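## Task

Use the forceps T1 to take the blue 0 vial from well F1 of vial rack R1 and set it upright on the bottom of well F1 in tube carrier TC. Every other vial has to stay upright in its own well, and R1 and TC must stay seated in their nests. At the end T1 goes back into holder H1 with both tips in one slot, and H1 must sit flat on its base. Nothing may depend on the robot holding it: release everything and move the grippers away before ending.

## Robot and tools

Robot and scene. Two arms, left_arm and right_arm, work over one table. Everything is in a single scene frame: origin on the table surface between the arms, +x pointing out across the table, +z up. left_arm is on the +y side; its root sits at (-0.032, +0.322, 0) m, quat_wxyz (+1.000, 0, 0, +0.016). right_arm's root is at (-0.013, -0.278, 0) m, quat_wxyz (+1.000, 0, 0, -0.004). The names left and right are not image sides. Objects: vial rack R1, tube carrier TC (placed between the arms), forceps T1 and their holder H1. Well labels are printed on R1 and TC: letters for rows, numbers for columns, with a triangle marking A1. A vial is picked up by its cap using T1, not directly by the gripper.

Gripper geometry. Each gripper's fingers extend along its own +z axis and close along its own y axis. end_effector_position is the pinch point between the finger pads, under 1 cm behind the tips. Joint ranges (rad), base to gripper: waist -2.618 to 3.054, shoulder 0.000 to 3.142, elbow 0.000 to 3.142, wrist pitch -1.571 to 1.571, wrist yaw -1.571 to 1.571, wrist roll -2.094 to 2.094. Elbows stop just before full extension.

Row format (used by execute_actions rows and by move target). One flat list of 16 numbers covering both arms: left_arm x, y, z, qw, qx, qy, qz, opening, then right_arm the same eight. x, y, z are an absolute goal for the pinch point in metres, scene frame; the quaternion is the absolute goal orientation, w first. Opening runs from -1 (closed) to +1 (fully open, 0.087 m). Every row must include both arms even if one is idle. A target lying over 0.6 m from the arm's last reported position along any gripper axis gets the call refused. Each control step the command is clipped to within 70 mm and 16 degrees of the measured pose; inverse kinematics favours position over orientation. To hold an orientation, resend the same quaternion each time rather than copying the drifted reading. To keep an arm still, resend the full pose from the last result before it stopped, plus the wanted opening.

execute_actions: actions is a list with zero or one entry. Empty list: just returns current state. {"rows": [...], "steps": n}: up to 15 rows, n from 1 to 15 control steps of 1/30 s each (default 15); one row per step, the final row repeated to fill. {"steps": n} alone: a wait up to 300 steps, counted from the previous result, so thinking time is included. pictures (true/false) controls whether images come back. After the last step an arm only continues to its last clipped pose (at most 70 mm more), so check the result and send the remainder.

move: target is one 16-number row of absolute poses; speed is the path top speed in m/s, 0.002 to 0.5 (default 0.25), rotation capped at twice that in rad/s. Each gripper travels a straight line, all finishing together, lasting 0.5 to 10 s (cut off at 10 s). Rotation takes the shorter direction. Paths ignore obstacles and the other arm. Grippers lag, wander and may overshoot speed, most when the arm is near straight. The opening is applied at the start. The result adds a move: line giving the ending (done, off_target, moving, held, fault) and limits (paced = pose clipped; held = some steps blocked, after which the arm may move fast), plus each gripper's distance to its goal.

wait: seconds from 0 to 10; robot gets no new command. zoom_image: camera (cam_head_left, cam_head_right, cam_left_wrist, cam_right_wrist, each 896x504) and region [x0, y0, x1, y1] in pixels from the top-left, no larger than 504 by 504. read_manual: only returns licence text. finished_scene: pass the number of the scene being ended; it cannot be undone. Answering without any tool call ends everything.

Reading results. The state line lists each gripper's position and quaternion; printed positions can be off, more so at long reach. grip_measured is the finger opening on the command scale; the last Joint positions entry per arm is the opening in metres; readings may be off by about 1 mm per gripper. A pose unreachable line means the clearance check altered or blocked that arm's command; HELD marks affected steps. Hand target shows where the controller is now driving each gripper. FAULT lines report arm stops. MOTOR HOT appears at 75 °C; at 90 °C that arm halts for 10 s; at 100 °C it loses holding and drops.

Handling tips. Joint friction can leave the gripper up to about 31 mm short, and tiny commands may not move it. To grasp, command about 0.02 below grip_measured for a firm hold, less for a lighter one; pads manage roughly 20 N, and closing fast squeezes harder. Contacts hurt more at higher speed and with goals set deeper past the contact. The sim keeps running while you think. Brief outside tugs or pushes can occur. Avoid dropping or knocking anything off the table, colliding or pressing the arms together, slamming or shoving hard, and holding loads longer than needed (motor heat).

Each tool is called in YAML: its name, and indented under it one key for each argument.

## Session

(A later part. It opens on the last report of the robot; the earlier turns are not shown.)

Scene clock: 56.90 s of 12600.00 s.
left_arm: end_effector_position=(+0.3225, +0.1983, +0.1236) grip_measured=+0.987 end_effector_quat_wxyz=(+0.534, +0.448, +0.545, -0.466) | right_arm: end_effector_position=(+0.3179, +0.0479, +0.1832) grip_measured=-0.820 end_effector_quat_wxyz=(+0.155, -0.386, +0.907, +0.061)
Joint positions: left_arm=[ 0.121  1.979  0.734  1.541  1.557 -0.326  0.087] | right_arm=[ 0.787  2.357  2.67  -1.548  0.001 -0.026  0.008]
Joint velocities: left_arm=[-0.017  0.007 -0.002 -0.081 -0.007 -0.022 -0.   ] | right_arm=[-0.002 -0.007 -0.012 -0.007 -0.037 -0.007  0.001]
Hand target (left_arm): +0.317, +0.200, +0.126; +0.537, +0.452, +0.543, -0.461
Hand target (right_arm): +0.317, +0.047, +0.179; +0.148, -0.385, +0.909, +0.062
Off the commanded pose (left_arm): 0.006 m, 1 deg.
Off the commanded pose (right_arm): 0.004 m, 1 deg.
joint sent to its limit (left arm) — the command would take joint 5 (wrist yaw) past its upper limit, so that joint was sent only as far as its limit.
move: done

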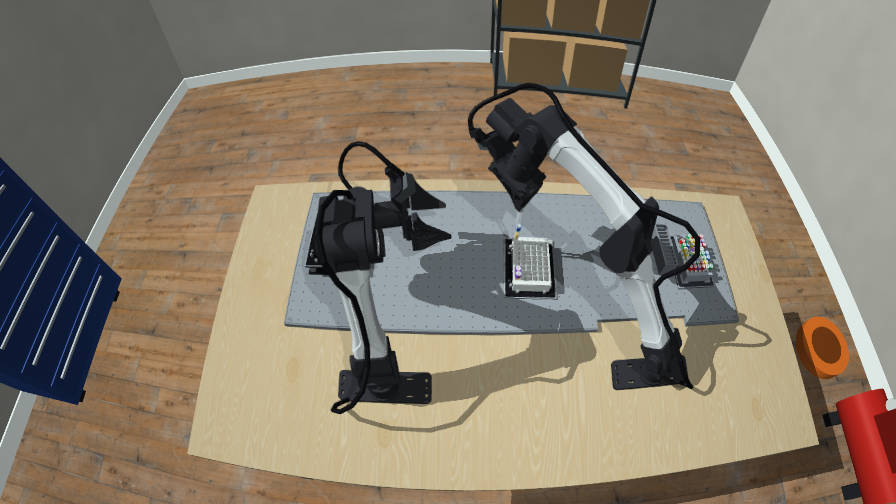

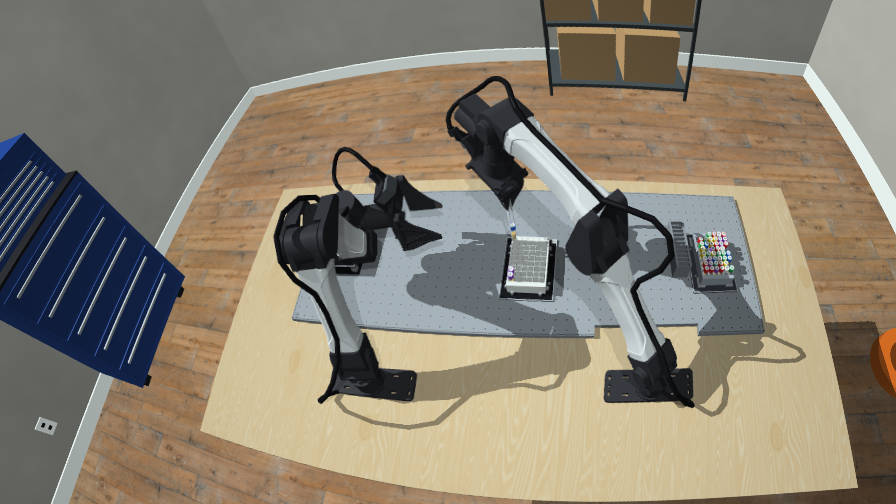

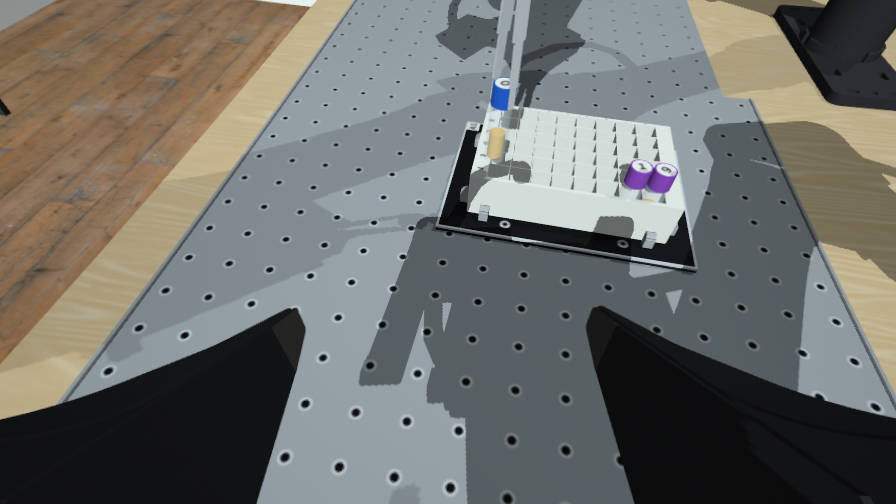

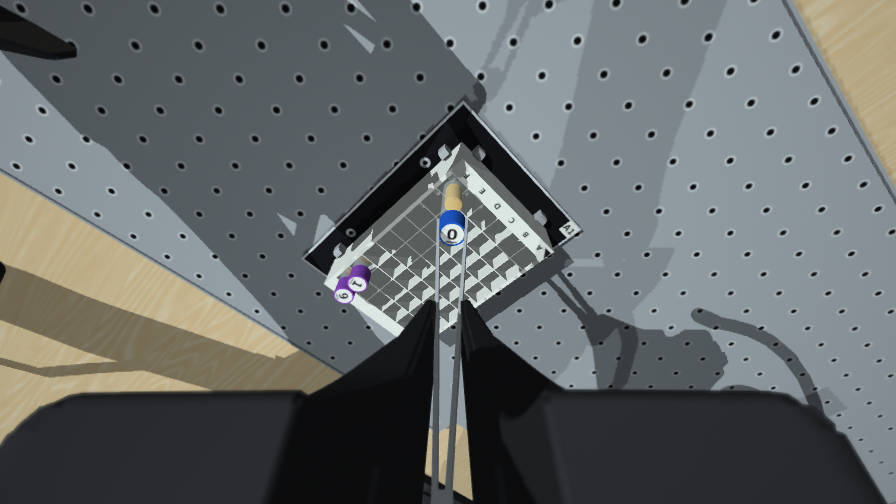

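move:
  target: [0.317,0.20,0.126,0.537,0.452,0.543,-0.461,1,0.3155,0.0455,0.176,0.146,-0.385,0.909,0.0617,-0.835]
  speed: 0.01

zoom_image:
  camera: "cam_left_wrist"
  region: [450,90,570,210]

zoom_image:
  camera: "cam_right_wrist"
  region: [400,140,500,240]

Scene clock: 59.13 s of 12600.00 s.
left_arm: end_effector_position=(+0.3225, +0.1983, +0.1236) grip_measured=+0.987 end_effector_quat_wxyz=(+0.534, +0.448, +0.545, -0.466) | right_arm: end_effector_position=(+0.3157, +0.0457, +0.1713) grip_measured=-0.820 end_effector_quat_wxyz=(+0.139, -0.388, +0.910, +0.055)
Joint positions: left_arm=[ 0.121  1.979  0.734  1.541  1.557 -0.325  0.087] | right_arm=[ 0.787  2.355  2.618 -1.534  0.001 -0.026  0.008]
Joint velocities: left_arm=[-0.007 -0.002 -0.012 -0.007 -0.022 -0.022 -0.   ] | right_arm=[-0.012  0.002 -0.007 -0.007 -0.007 -0.081  0.   ]
Hand target (left_arm): +0.317, +0.200, +0.126; +0.537, +0.452, +0.543, -0.461
Hand target (right_arm): +0.316, +0.046, +0.176; +0.145, -0.385, +0.909, +0.061
Off the commanded pose (left_arm): 0.006 m, 1 deg.
Off the commanded pose (right_arm): 0.005 m, 1 deg.
joint sent to its limit (left arm) — the command would take joint 5 (wrist yaw) past its upper limit, so that joint was sent only as far as its limit.
move: done

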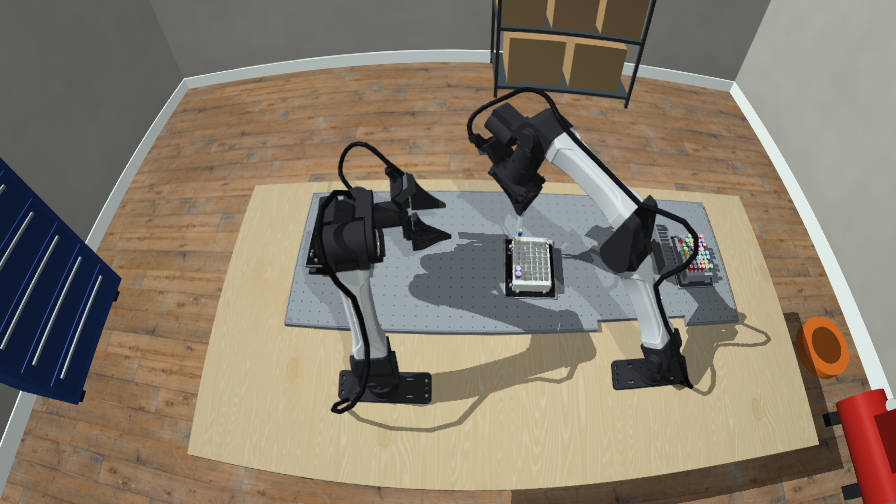

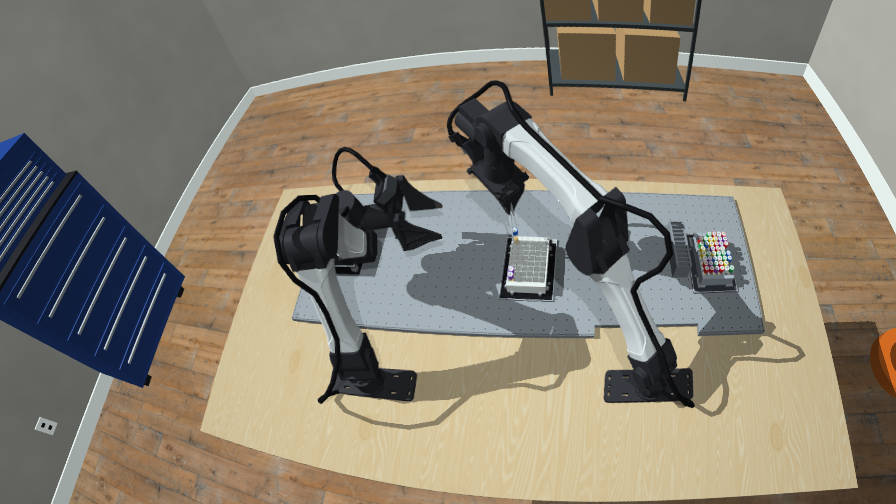

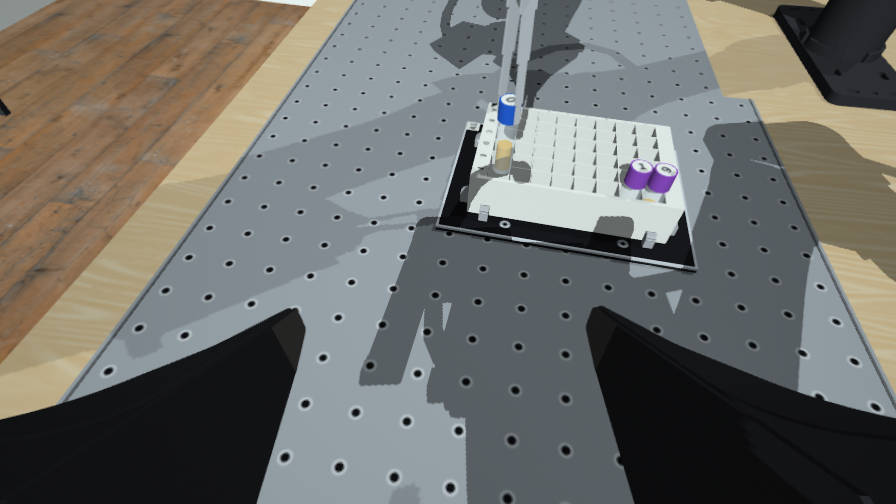

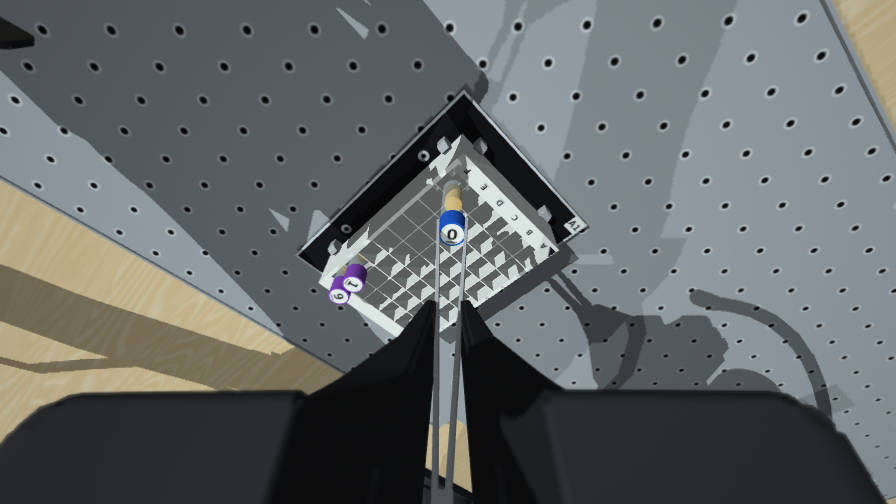

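Region (450, 90, 570, 210) of cam_left_wrist's 896x504 image, scaled by 4.200, with more detail than that image has.

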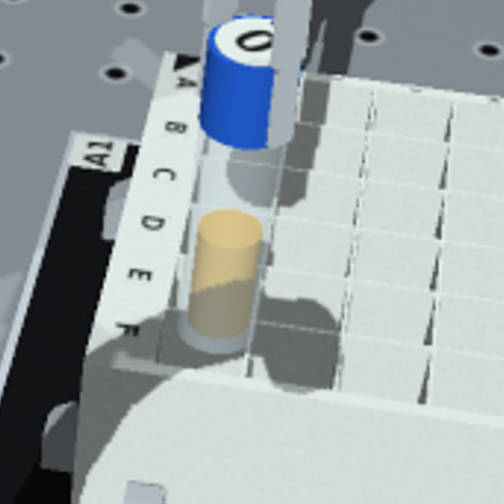

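Region (400, 140, 500, 240) of cam_right_wrist's 896x504 image, scaled by 5.040, with more detail than that image has.

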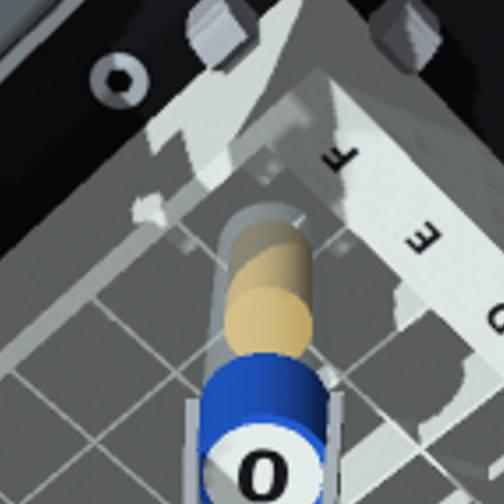

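execute_actions:
  actions:
    - {"rows":[[0.317,0.20,0.126,0.537,0.452,0.543,-0.461,1,0.3168,0.0468,0.1763,0.1495,-0.385,0.9085,0.0632,-0.835]]}

zoom_image:
  camera: "cam_left_wrist"
  region: [450,90,570,210]

zoom_image:
  camera: "cam_right_wrist"
  region: [400,140,500,240]

Scene clock: 60.80 s of 12600.00 s.
left_arm: end_effector_position=(+0.3225, +0.1983, +0.1236) grip_measured=+0.987 end_effector_quat_wxyz=(+0.534, +0.448, +0.545, -0.466) | right_arm: end_effector_position=(+0.3172, +0.0472, +0.1716) grip_measured=-0.820 end_effector_quat_wxyz=(+0.143, -0.387, +0.909, +0.056)
Joint positions: left_arm=[ 0.121  1.979  0.734  1.541  1.557 -0.325  0.087] | right_arm=[ 0.787  2.355  2.618 -1.526  0.001 -0.026  0.008]
Joint velocities: left_arm=[-0.012  0.002 -0.002  0.007  0.051 -0.051 -0.001] | right_arm=[-0.012  0.012 -0.002  0.022  0.037  0.037 -0.001]
Hand target (left_arm): +0.317, +0.200, +0.126; +0.537, +0.452, +0.543, -0.461
Hand target (right_arm): +0.317, +0.047, +0.176; +0.148, -0.385, +0.909, +0.063
Off the commanded pose (left_arm): 0.006 m, 1 deg.
Off the commanded pose (right_arm): 0.005 m, 1 deg.
joint sent to its limit (left arm) — the command would take joint 5 (wrist yaw) past its upper limit, so that joint was sent only as far as its limit.
Steps of this call (steps 1 to 35: nothing new was sent; steps 36 to 50: all 15 steps of this action). Readings (end_effector_position):
36: left_arm (+0.3225, +0.1983, +0.1236) | right_arm (+0.3160, +0.0460, +0.1713)
37: left_arm (+0.3225, +0.1983, +0.1236) | right_arm (+0.3162, +0.0462, +0.1714)
39: left_arm (+0.3225, +0.1983, +0.1236) | right_arm (+0.3166, +0.0466, +0.1715)
43: left_arm (+0.3225, +0.1983, +0.1236) | right_arm (+0.3170, +0.0470, +0.1715)
50: the state above

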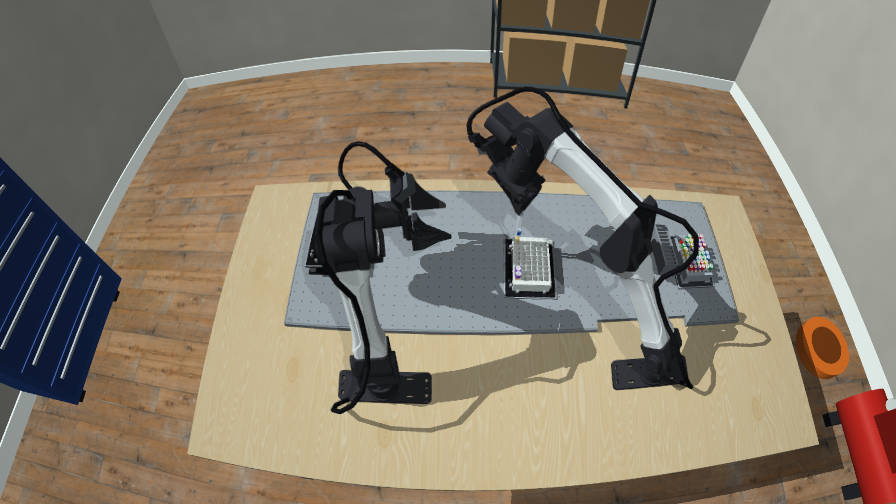

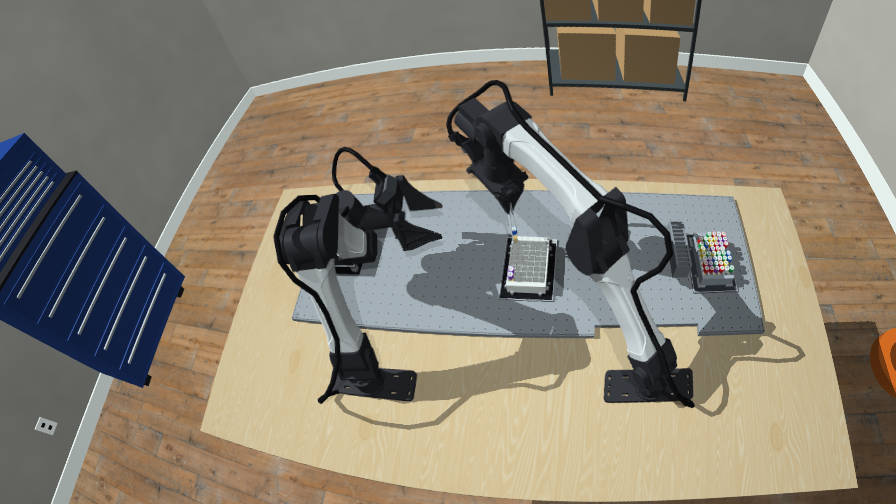

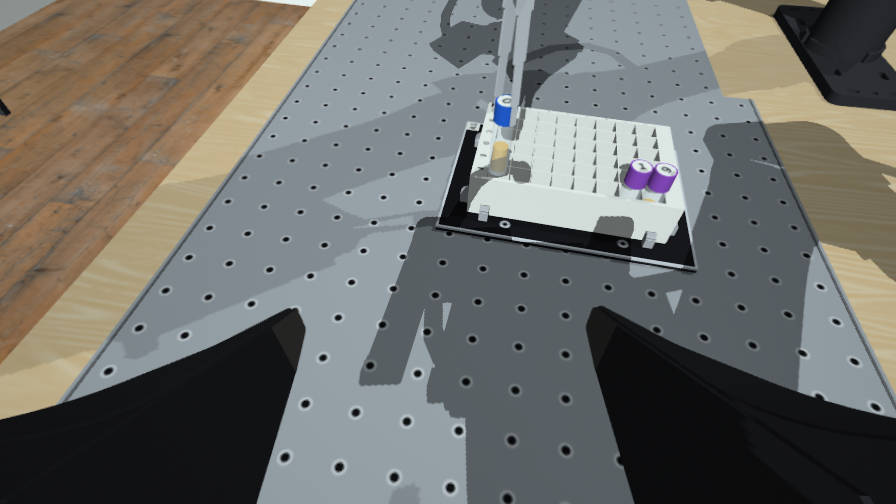

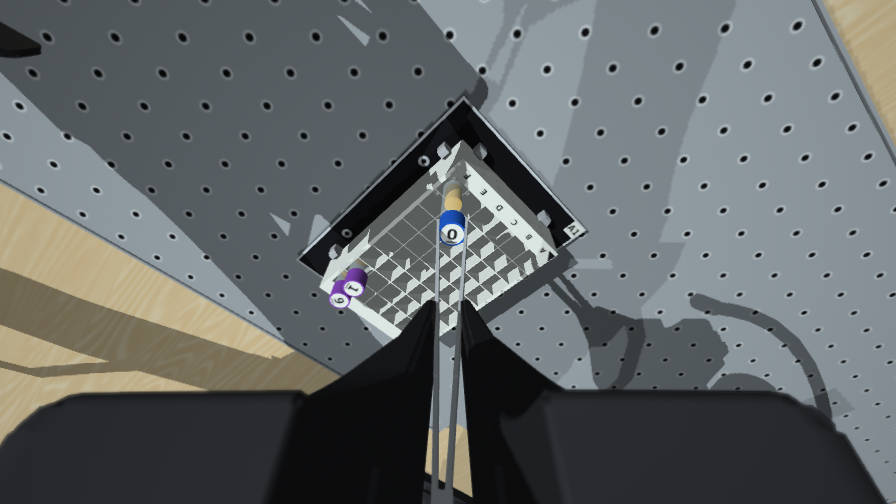

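Region (450, 90, 570, 210) of cam_left_wrist's 896x504 image, scaled by 4.200, with more detail than that image has.

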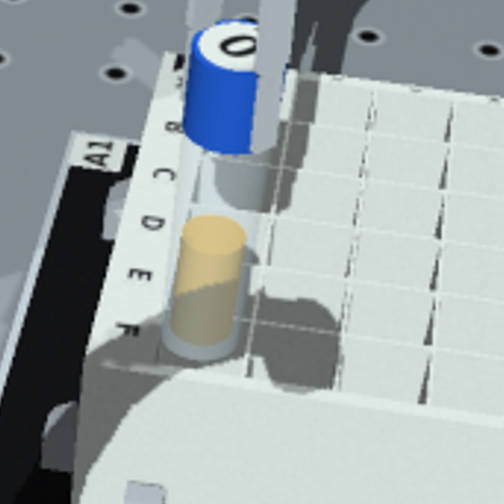

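Region (400, 140, 500, 240) of cam_right_wrist's 896x504 image, scaled by 5.040, with more detail than that image has.

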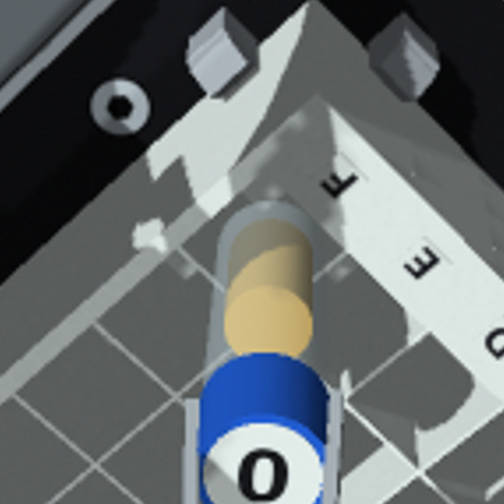

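Nearly centred. Descend a bit, slightly inward.

execute_actions:
  actions:
    - {"rows":[[0.317,0.20,0.126,0.537,0.452,0.543,-0.461,1,0.3165,0.0465,0.1757,0.1485,-0.385,0.9087,0.0628,-0.835],[0.317,0.20,0.126,0.537,0.452,0.543,-0.461,1,0.3163,0.0463,0.175,0.148,-0.385,0.9087,0.0626,-0.835],[0.317,0.20,0.126,0.537,0.452,0.543,-0.461,1,0.3163,0.0463,0.1745,0.148,-0.385,0.9087,0.0626,-0.835],[0.317,0.20,0.126,0.537,0.452,0.543,-0.461,1,0.3163,0.0463,0.174,0.148,-0.385,0.9087,0.0626,-0.835],[0.317,0.20,0.126,0.537,0.452,0.543,-0.461,1,0.3163,0.0463,0.1735,0.148,-0.385,0.9087,0.0626,-0.835],[0.317,0.20,0.126,0.537,0.452,0.543,-0.461,1,0.3163,0.0463,0.173,0.148,-0.385,0.9087,0.0626,-0.835],[0.317,0.20,0.126,0.537,0.452,0.543,-0.461,1,0.3163,0.0463,0.1725,0.148,-0.385,0.9087,0.0626,-0.835],[0.317,0.20,0.126,0.537,0.452,0.543,-0.461,1,0.3163,0.0463,0.172,0.148,-0.385,0.9087,0.0626,-0.835]]}

zoom_image:
  camera: "cam_left_wrist"
  region: [450,90,570,210]

zoom_image:
  camera: "cam_right_wrist"
  region: [400,140,500,240]

Scene clock: 63.10 s of 12600.00 s.
left_arm: end_effector_position=(+0.3225, +0.1983, +0.1236) grip_measured=+0.987 end_effector_quat_wxyz=(+0.534, +0.448, +0.545, -0.466) | right_arm: end_effector_position=(+0.3162, +0.0462, +0.1703) grip_measured=-0.820 end_effector_quat_wxyz=(+0.144, -0.387, +0.909, +0.056)
Joint positions: left_arm=[ 0.121  1.979  0.734  1.541  1.557 -0.325  0.087] | right_arm=[ 0.787  2.326  2.559 -1.494  0.001 -0.026  0.008]
Joint velocities: left_arm=[-0.002 -0.017 -0.017 -0.022  0.007  0.007 -0.   ] | right_arm=[ 0.002 -0.012 -0.032 -0.022  0.022  0.022 -0.001]
Hand target (left_arm): +0.317, +0.200, +0.126; +0.537, +0.452, +0.543, -0.461
Hand target (right_arm): +0.316, +0.046, +0.172; +0.147, -0.385, +0.909, +0.062
Off the commanded pose (left_arm): 0.006 m, 1 deg.
Off the commanded pose (right_arm): 0.002 m, 1 deg.
joint sent to its limit (left arm) — the command would take joint 5 (wrist yaw) past its upper limit, so that joint was sent only as far as its limit.
Steps of this call (steps 1 to 54: nothing new was sent; steps 55 to 69: all 15 steps of this action). Readings (end_effector_position):
55: left_arm (+0.3225, +0.1983, +0.1236) | right_arm (+0.3173, +0.0473, +0.1716)
56: left_arm (+0.3225, +0.1983, +0.1236) | right_arm (+0.3172, +0.0472, +0.1715)
58: left_arm (+0.3225, +0.1983, +0.1236) | right_arm (+0.3163, +0.0463, +0.1702)
62: left_arm (+0.3225, +0.1983, +0.1236) | right_arm (+0.3157, +0.0457, +0.1702)
69: the state above

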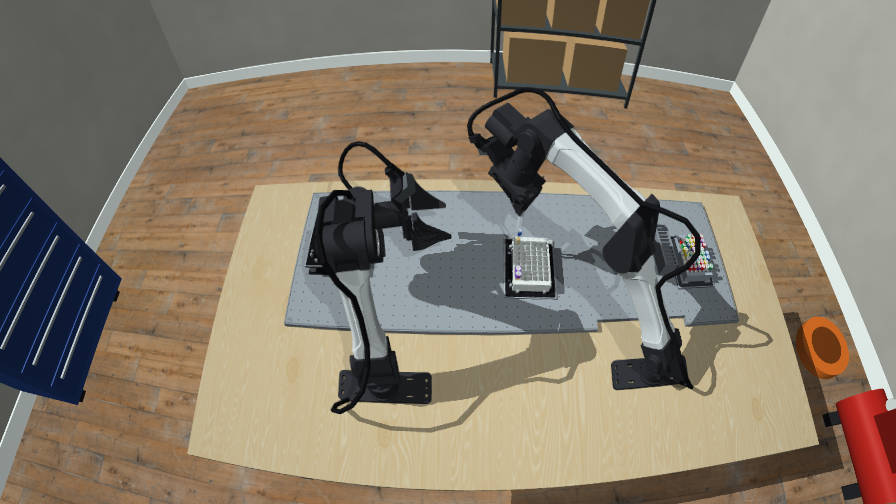

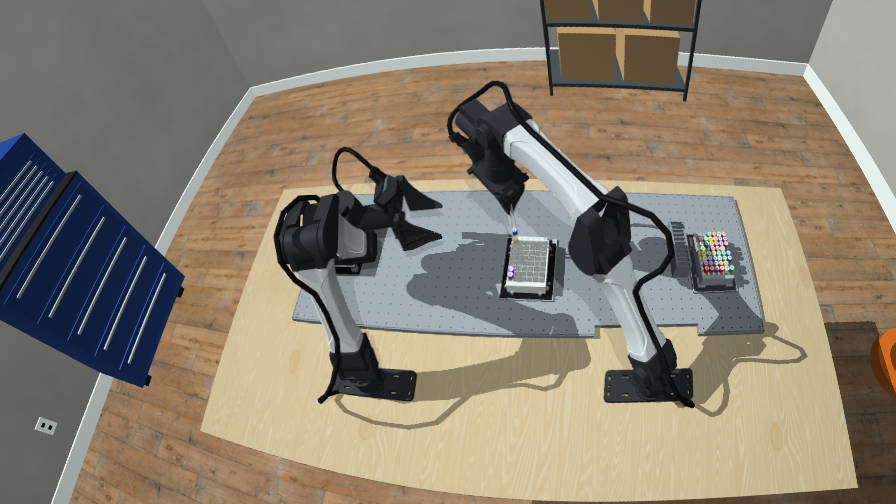

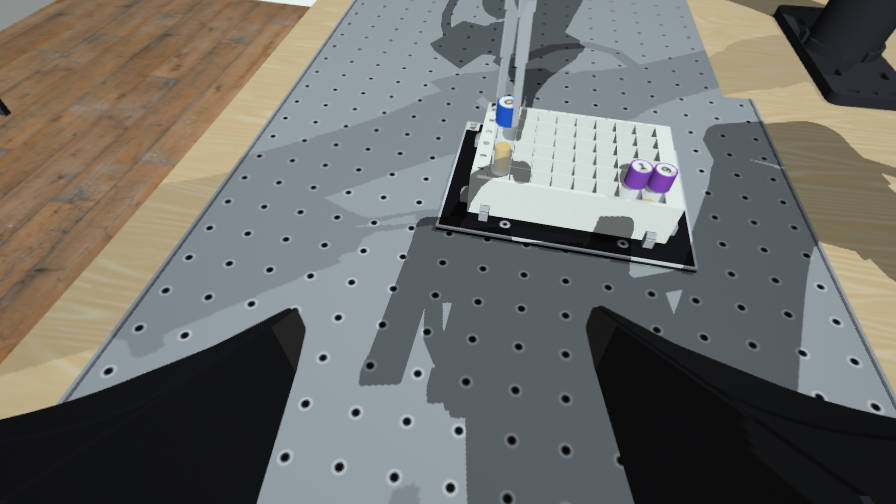

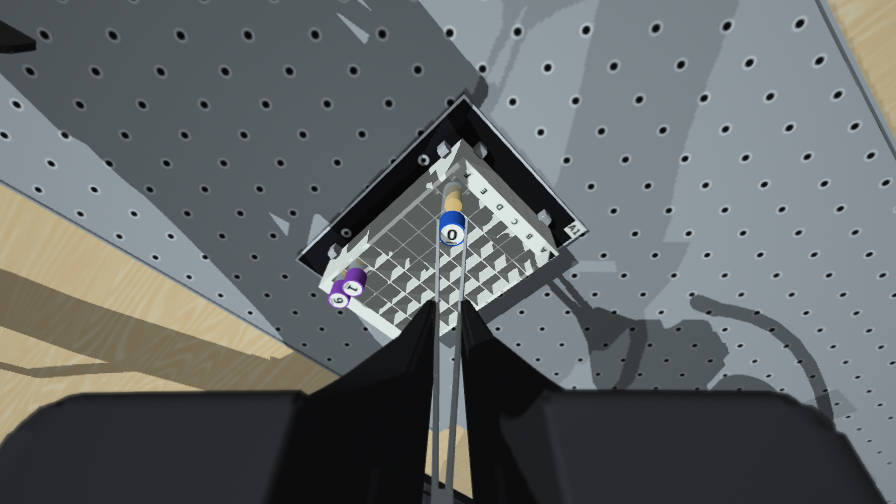

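Region (450, 90, 570, 210) of cam_left_wrist's 896x504 image, scaled by 4.200, with more detail than that image has.

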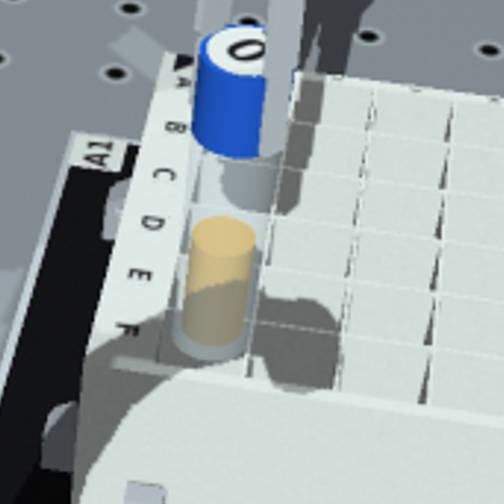

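Region (400, 140, 500, 240) of cam_right_wrist's 896x504 image, scaled by 5.040, with more detail than that image has.

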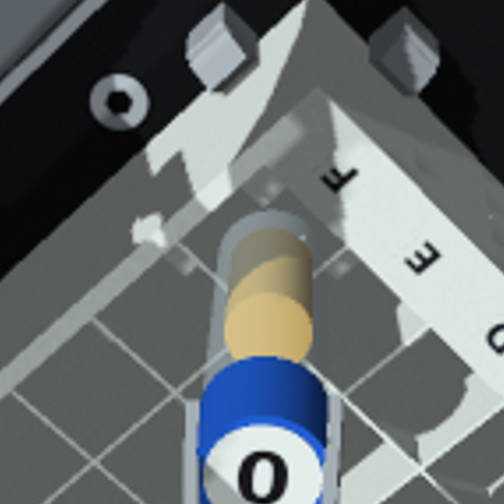

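execute_actions:
  actions:
    - {"rows":[[0.317,0.20,0.126,0.537,0.452,0.543,-0.461,1,0.3169,0.0469,0.1722,0.1497,-0.385,0.9084,0.0633,-0.835]],"steps":10}
  pictures: false

execute_actions:
  actions:
    - {"rows":[[0.317,0.20,0.126,0.537,0.452,0.543,-0.461,1,0.317,0.047,0.1718,0.1497,-0.385,0.9084,0.0633,-0.835],[0.317,0.20,0.126,0.537,0.452,0.543,-0.461,1,0.3171,0.0471,0.1714,0.1497,-0.385,0.9084,0.0633,-0.835],[0.317,0.20,0.126,0.537,0.452,0.543,-0.461,1,0.3172,0.0472,0.171,0.1497,-0.385,0.9084,0.0633,-0.835],[0.317,0.20,0.126,0.537,0.452,0.543,-0.461,1,0.3172,0.0472,0.1706,0.1497,-0.385,0.9084,0.0633,-0.835],[0.317,0.20,0.126,0.537,0.452,0.543,-0.461,1,0.3172,0.0472,0.1702,0.1497,-0.385,0.9084,0.0633,-0.835],[0.317,0.20,0.126,0.537,0.452,0.543,-0.461,1,0.3172,0.0472,0.1698,0.1497,-0.385,0.9084,0.0633,-0.835],[0.317,0.20,0.126,0.537,0.452,0.543,-0.461,1,0.3172,0.0472,0.1694,0.1497,-0.385,0.9084,0.0633,-0.835],[0.317,0.20,0.126,0.537,0.452,0.543,-0.461,1,0.3172,0.0472,0.169,0.1497,-0.385,0.9084,0.0633,-0.835]]}

zoom_image:
  camera: "cam_left_wrist"
  region: [450,90,570,210]

zoom_image:
  camera: "cam_right_wrist"
  region: [400,140,500,240]

Scene clock: 65.87 s of 12600.00 s.
left_arm: end_effector_position=(+0.3225, +0.1983, +0.1236) grip_measured=+0.987 end_effector_quat_wxyz=(+0.534, +0.448, +0.545, -0.466) | right_arm: end_effector_position=(+0.3168, +0.0468, +0.1704) grip_measured=-0.820 end_effector_quat_wxyz=(+0.145, -0.387, +0.909, +0.057)
Joint positions: left_arm=[ 0.121  1.979  0.734  1.541  1.557 -0.325  0.087] | right_arm=[ 0.787  2.326  2.558 -1.49   0.001 -0.026  0.008]
Joint velocities: left_arm=[-0.017 -0.002  0.007 -0.007 -0.051 -0.037 -0.001] | right_arm=[ 0.002 -0.022  0.007 -0.022 -0.007 -0.11  -0.   ]
Hand target (left_arm): +0.317, +0.200, +0.126; +0.537, +0.452, +0.543, -0.461
Hand target (right_arm): +0.317, +0.047, +0.172; +0.149, -0.385, +0.909, +0.063
Off the commanded pose (left_arm): 0.006 m, 1 deg.
Off the commanded pose (right_arm): 0.002 m, 1 deg.
joint sent to its limit (left arm) — the command would take joint 5 (wrist yaw) past its upper limit, so that joint was sent only as far as its limit.
Steps of this call (steps 1 to 73: nothing new was sent; steps 74 to 83: all 10 steps of this action). Readings (end_effector_position):
74: left_arm (+0.3225, +0.1983, +0.1236) | right_arm (+0.3165, +0.0465, +0.1703)
75: left_arm (+0.3225, +0.1983, +0.1236) | right_arm (+0.3166, +0.0466, +0.1704)
77: left_arm (+0.3225, +0.1983, +0.1236) | right_arm (+0.3167, +0.0467, +0.1704)
81: left_arm (+0.3225, +0.1983, +0.1236) | right_arm (+0.3168, +0.0468, +0.1704)
83: the state above

Scene clock: 66.37 s of 12600.00 s.
left_arm: end_effector_position=(+0.3225, +0.1983, +0.1236) grip_measured=+0.987 end_effector_quat_wxyz=(+0.534, +0.448, +0.545, -0.466) | right_arm: end_effector_position=(+0.3181, +0.0481, +0.1695) grip_measured=-0.820 end_effector_quat_wxyz=(+0.150, -0.387, +0.908, +0.059)
Joint positions: left_arm=[ 0.121  1.979  0.734  1.541  1.557 -0.325  0.087] | right_arm=[ 0.787  2.312  2.527 -1.462  0.001 -0.026  0.008]
Joint velocities: left_arm=[-0.007  0.017  0.012  0.007  0.037 -0.007  0.001] | right_arm=[ 0.007  0.012  0.002 -0.022 -0.066 -0.007  0.   ]
Hand target (left_arm): +0.317, +0.200, +0.126; +0.537, +0.452, +0.543, -0.461
Hand target (right_arm): +0.317, +0.047, +0.169; +0.149, -0.385, +0.909, +0.063
Off the commanded pose (left_arm): 0.006 m, 1 deg.
Off the commanded pose (right_arm): 0.001 m, 1 deg.
joint sent to its limit (left arm) — the command would take joint 5 (wrist yaw) past its upper limit, so that joint was sent only as far as its limit.
Steps of this call (steps 1 to 15: all 15 steps of this action). Readings (end_effector_position):
1: left_arm (+0.3225, +0.1983, +0.1236) | right_arm (+0.3168, +0.0468, +0.1704)
2: left_arm (+0.3225, +0.1983, +0.1236) | right_arm (+0.3168, +0.0468, +0.1704)
4: left_arm (+0.3225, +0.1983, +0.1236) | right_arm (+0.3170, +0.0470, +0.1700)
8: left_arm (+0.3225, +0.1983, +0.1236) | right_arm (+0.3172, +0.0472, +0.1696)
15: the state above

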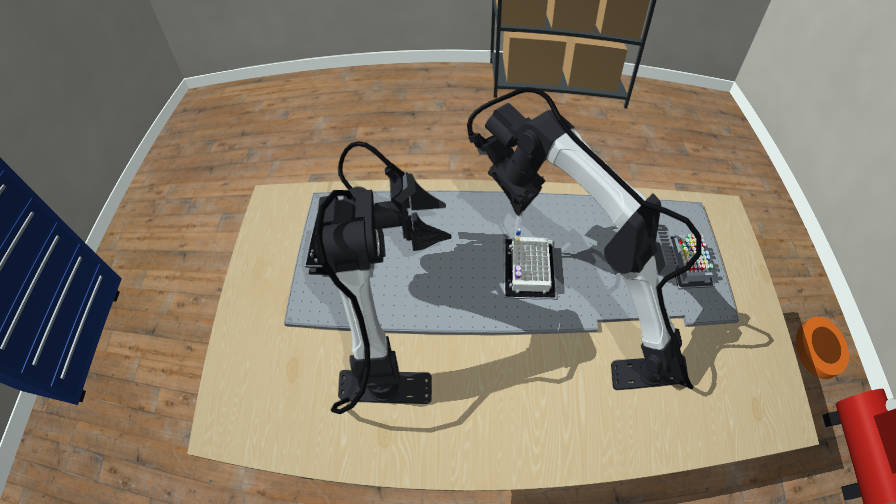

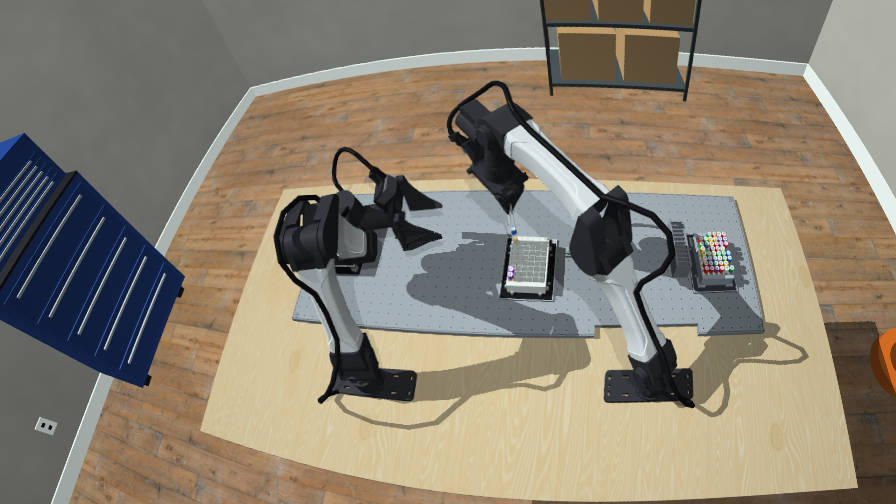

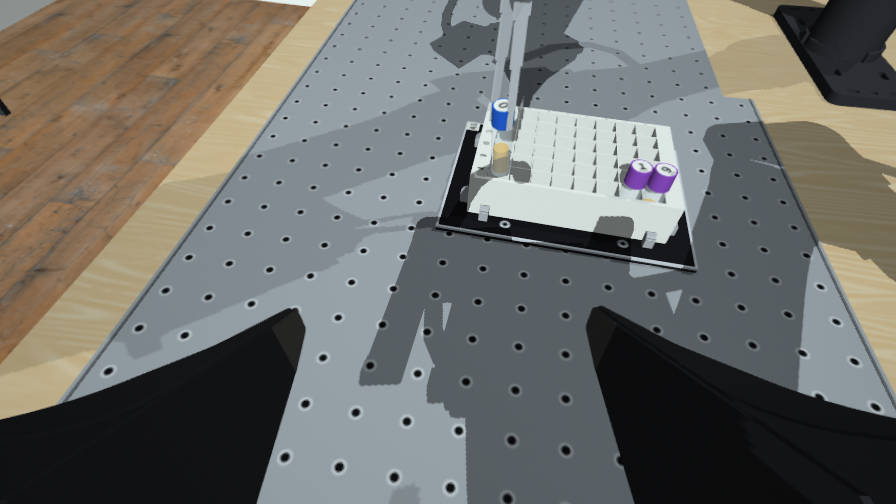

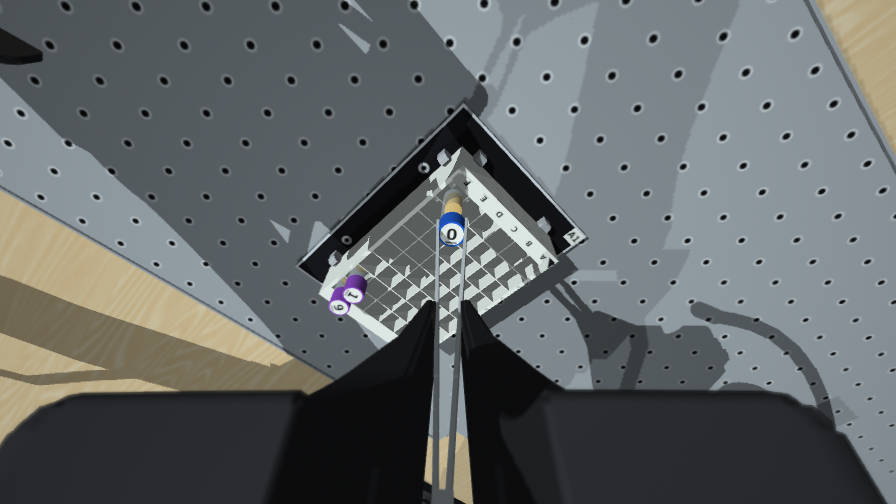

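Region (450, 90, 570, 210) of cam_left_wrist's 896x504 image, scaled by 4.200, with more detail than that image has.

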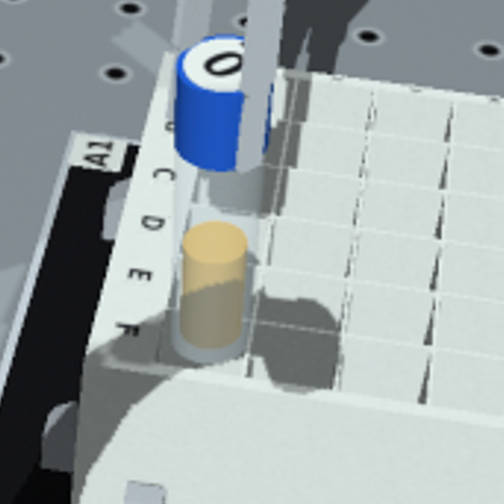

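Region (400, 140, 500, 240) of cam_right_wrist's 896x504 image, scaled by 5.040, with more detail than that image has.

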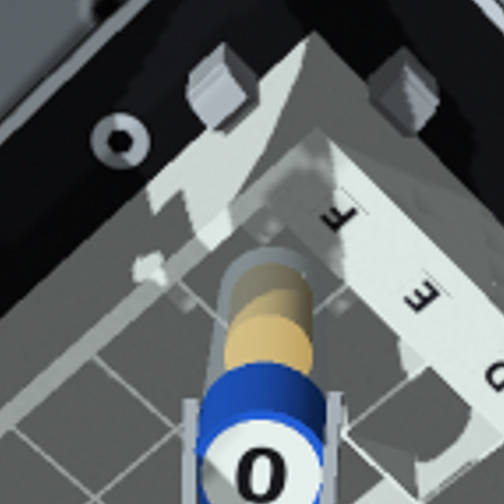

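move:
  target: [0.317,0.20,0.126,0.537,0.452,0.543,-0.461,1,0.3125,0.0425,0.169,0.137,-0.386,0.9105,0.057,-0.835]
  speed: 0.006

zoom_image:
  camera: "cam_left_wrist"
  region: [450,90,570,210]

zoom_image:
  camera: "cam_right_wrist"
  region: [400,140,500,240]

Scene clock: 70.27 s of 12600.00 s.
left_arm: end_effector_position=(+0.3225, +0.1983, +0.1236) grip_measured=+0.987 end_effector_quat_wxyz=(+0.534, +0.448, +0.545, -0.466) | right_arm: end_effector_position=(+0.3185, +0.0484, +0.1693) grip_measured=-0.820 end_effector_quat_wxyz=(+0.151, -0.387, +0.908, +0.059)
Joint positions: left_arm=[ 0.121  1.979  0.734  1.541  1.557 -0.325  0.087] | right_arm=[ 0.787  2.312  2.526 -1.46   0.001 -0.026  0.008]
Joint velocities: left_arm=[-0.007 -0.002 -0.017 -0.022  0.022 -0.007 -0.001] | right_arm=[-0.002  0.012  0.022 -0.051  0.051 -0.051 -0.001]
Hand target (left_arm): +0.317, +0.200, +0.126; +0.537, +0.452, +0.543, -0.461
Hand target (right_arm): +0.313, +0.043, +0.169; +0.137, -0.386, +0.910, +0.057
Off the commanded pose (left_arm): 0.006 m, 1 deg.
Off the commanded pose (right_arm): 0.008 m, 2 deg.
joint sent to its limit (left arm) — the command would take joint 5 (wrist yaw) past its upper limit, so that joint was sent only as far as its limit.
move: done

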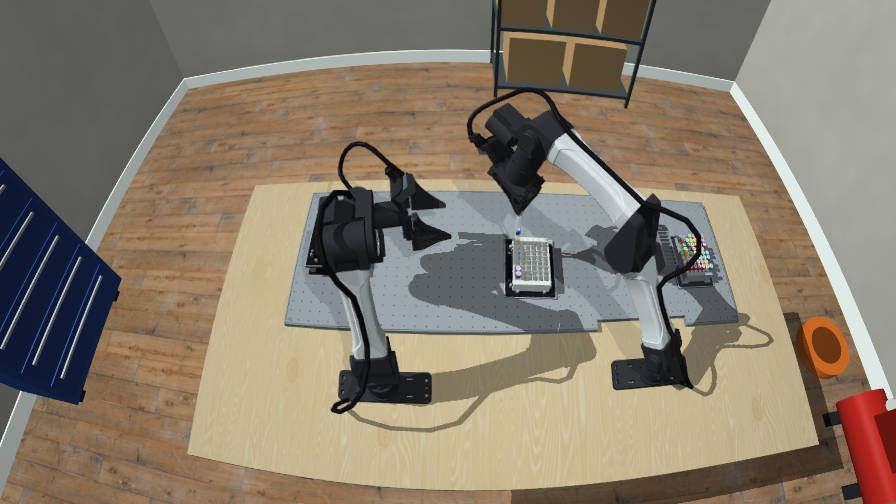

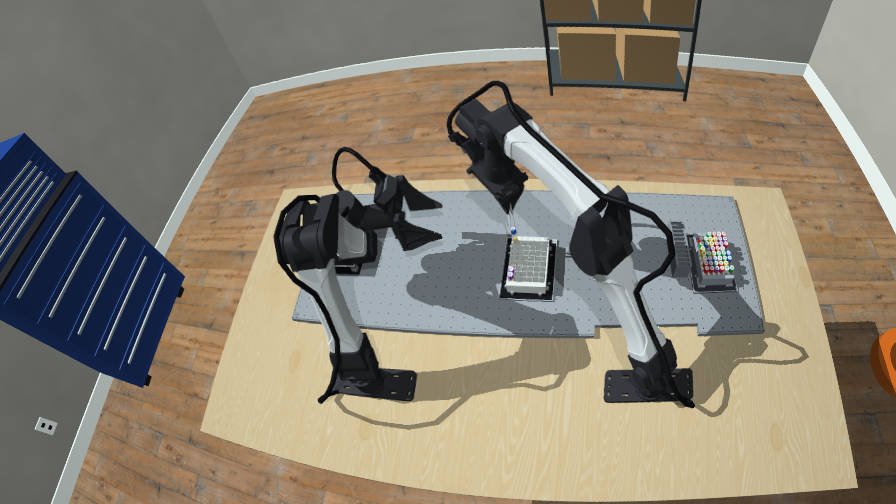

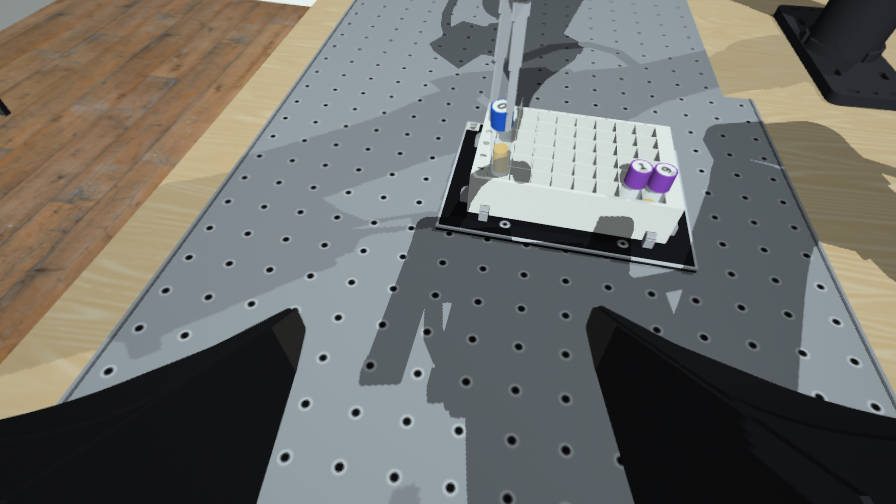

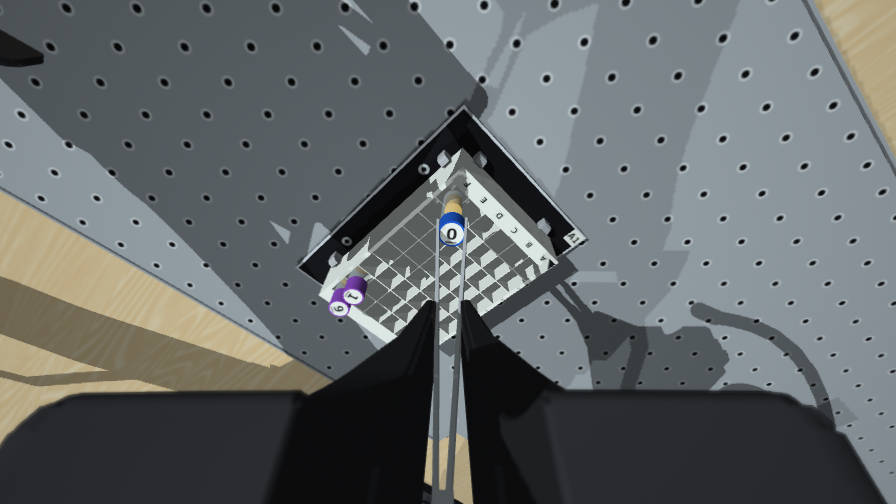

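Region (450, 90, 570, 210) of cam_left_wrist's 896x504 image, scaled by 4.200, with more detail than that image has.

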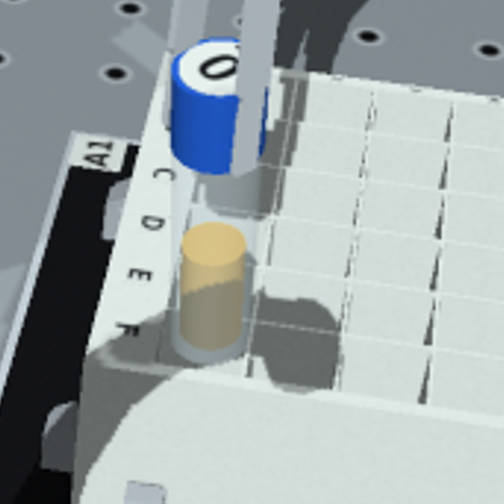

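Region (400, 140, 500, 240) of cam_right_wrist's 896x504 image, scaled by 5.040, with more detail than that image has.

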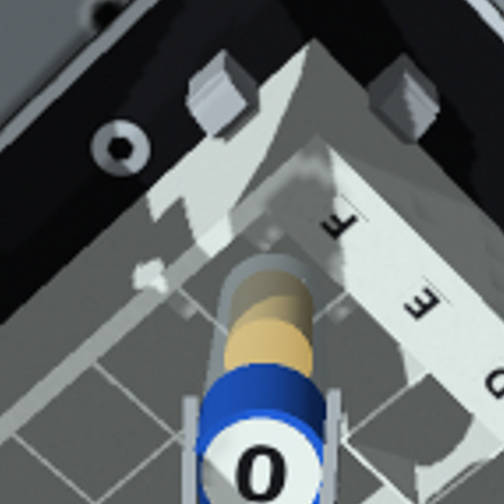

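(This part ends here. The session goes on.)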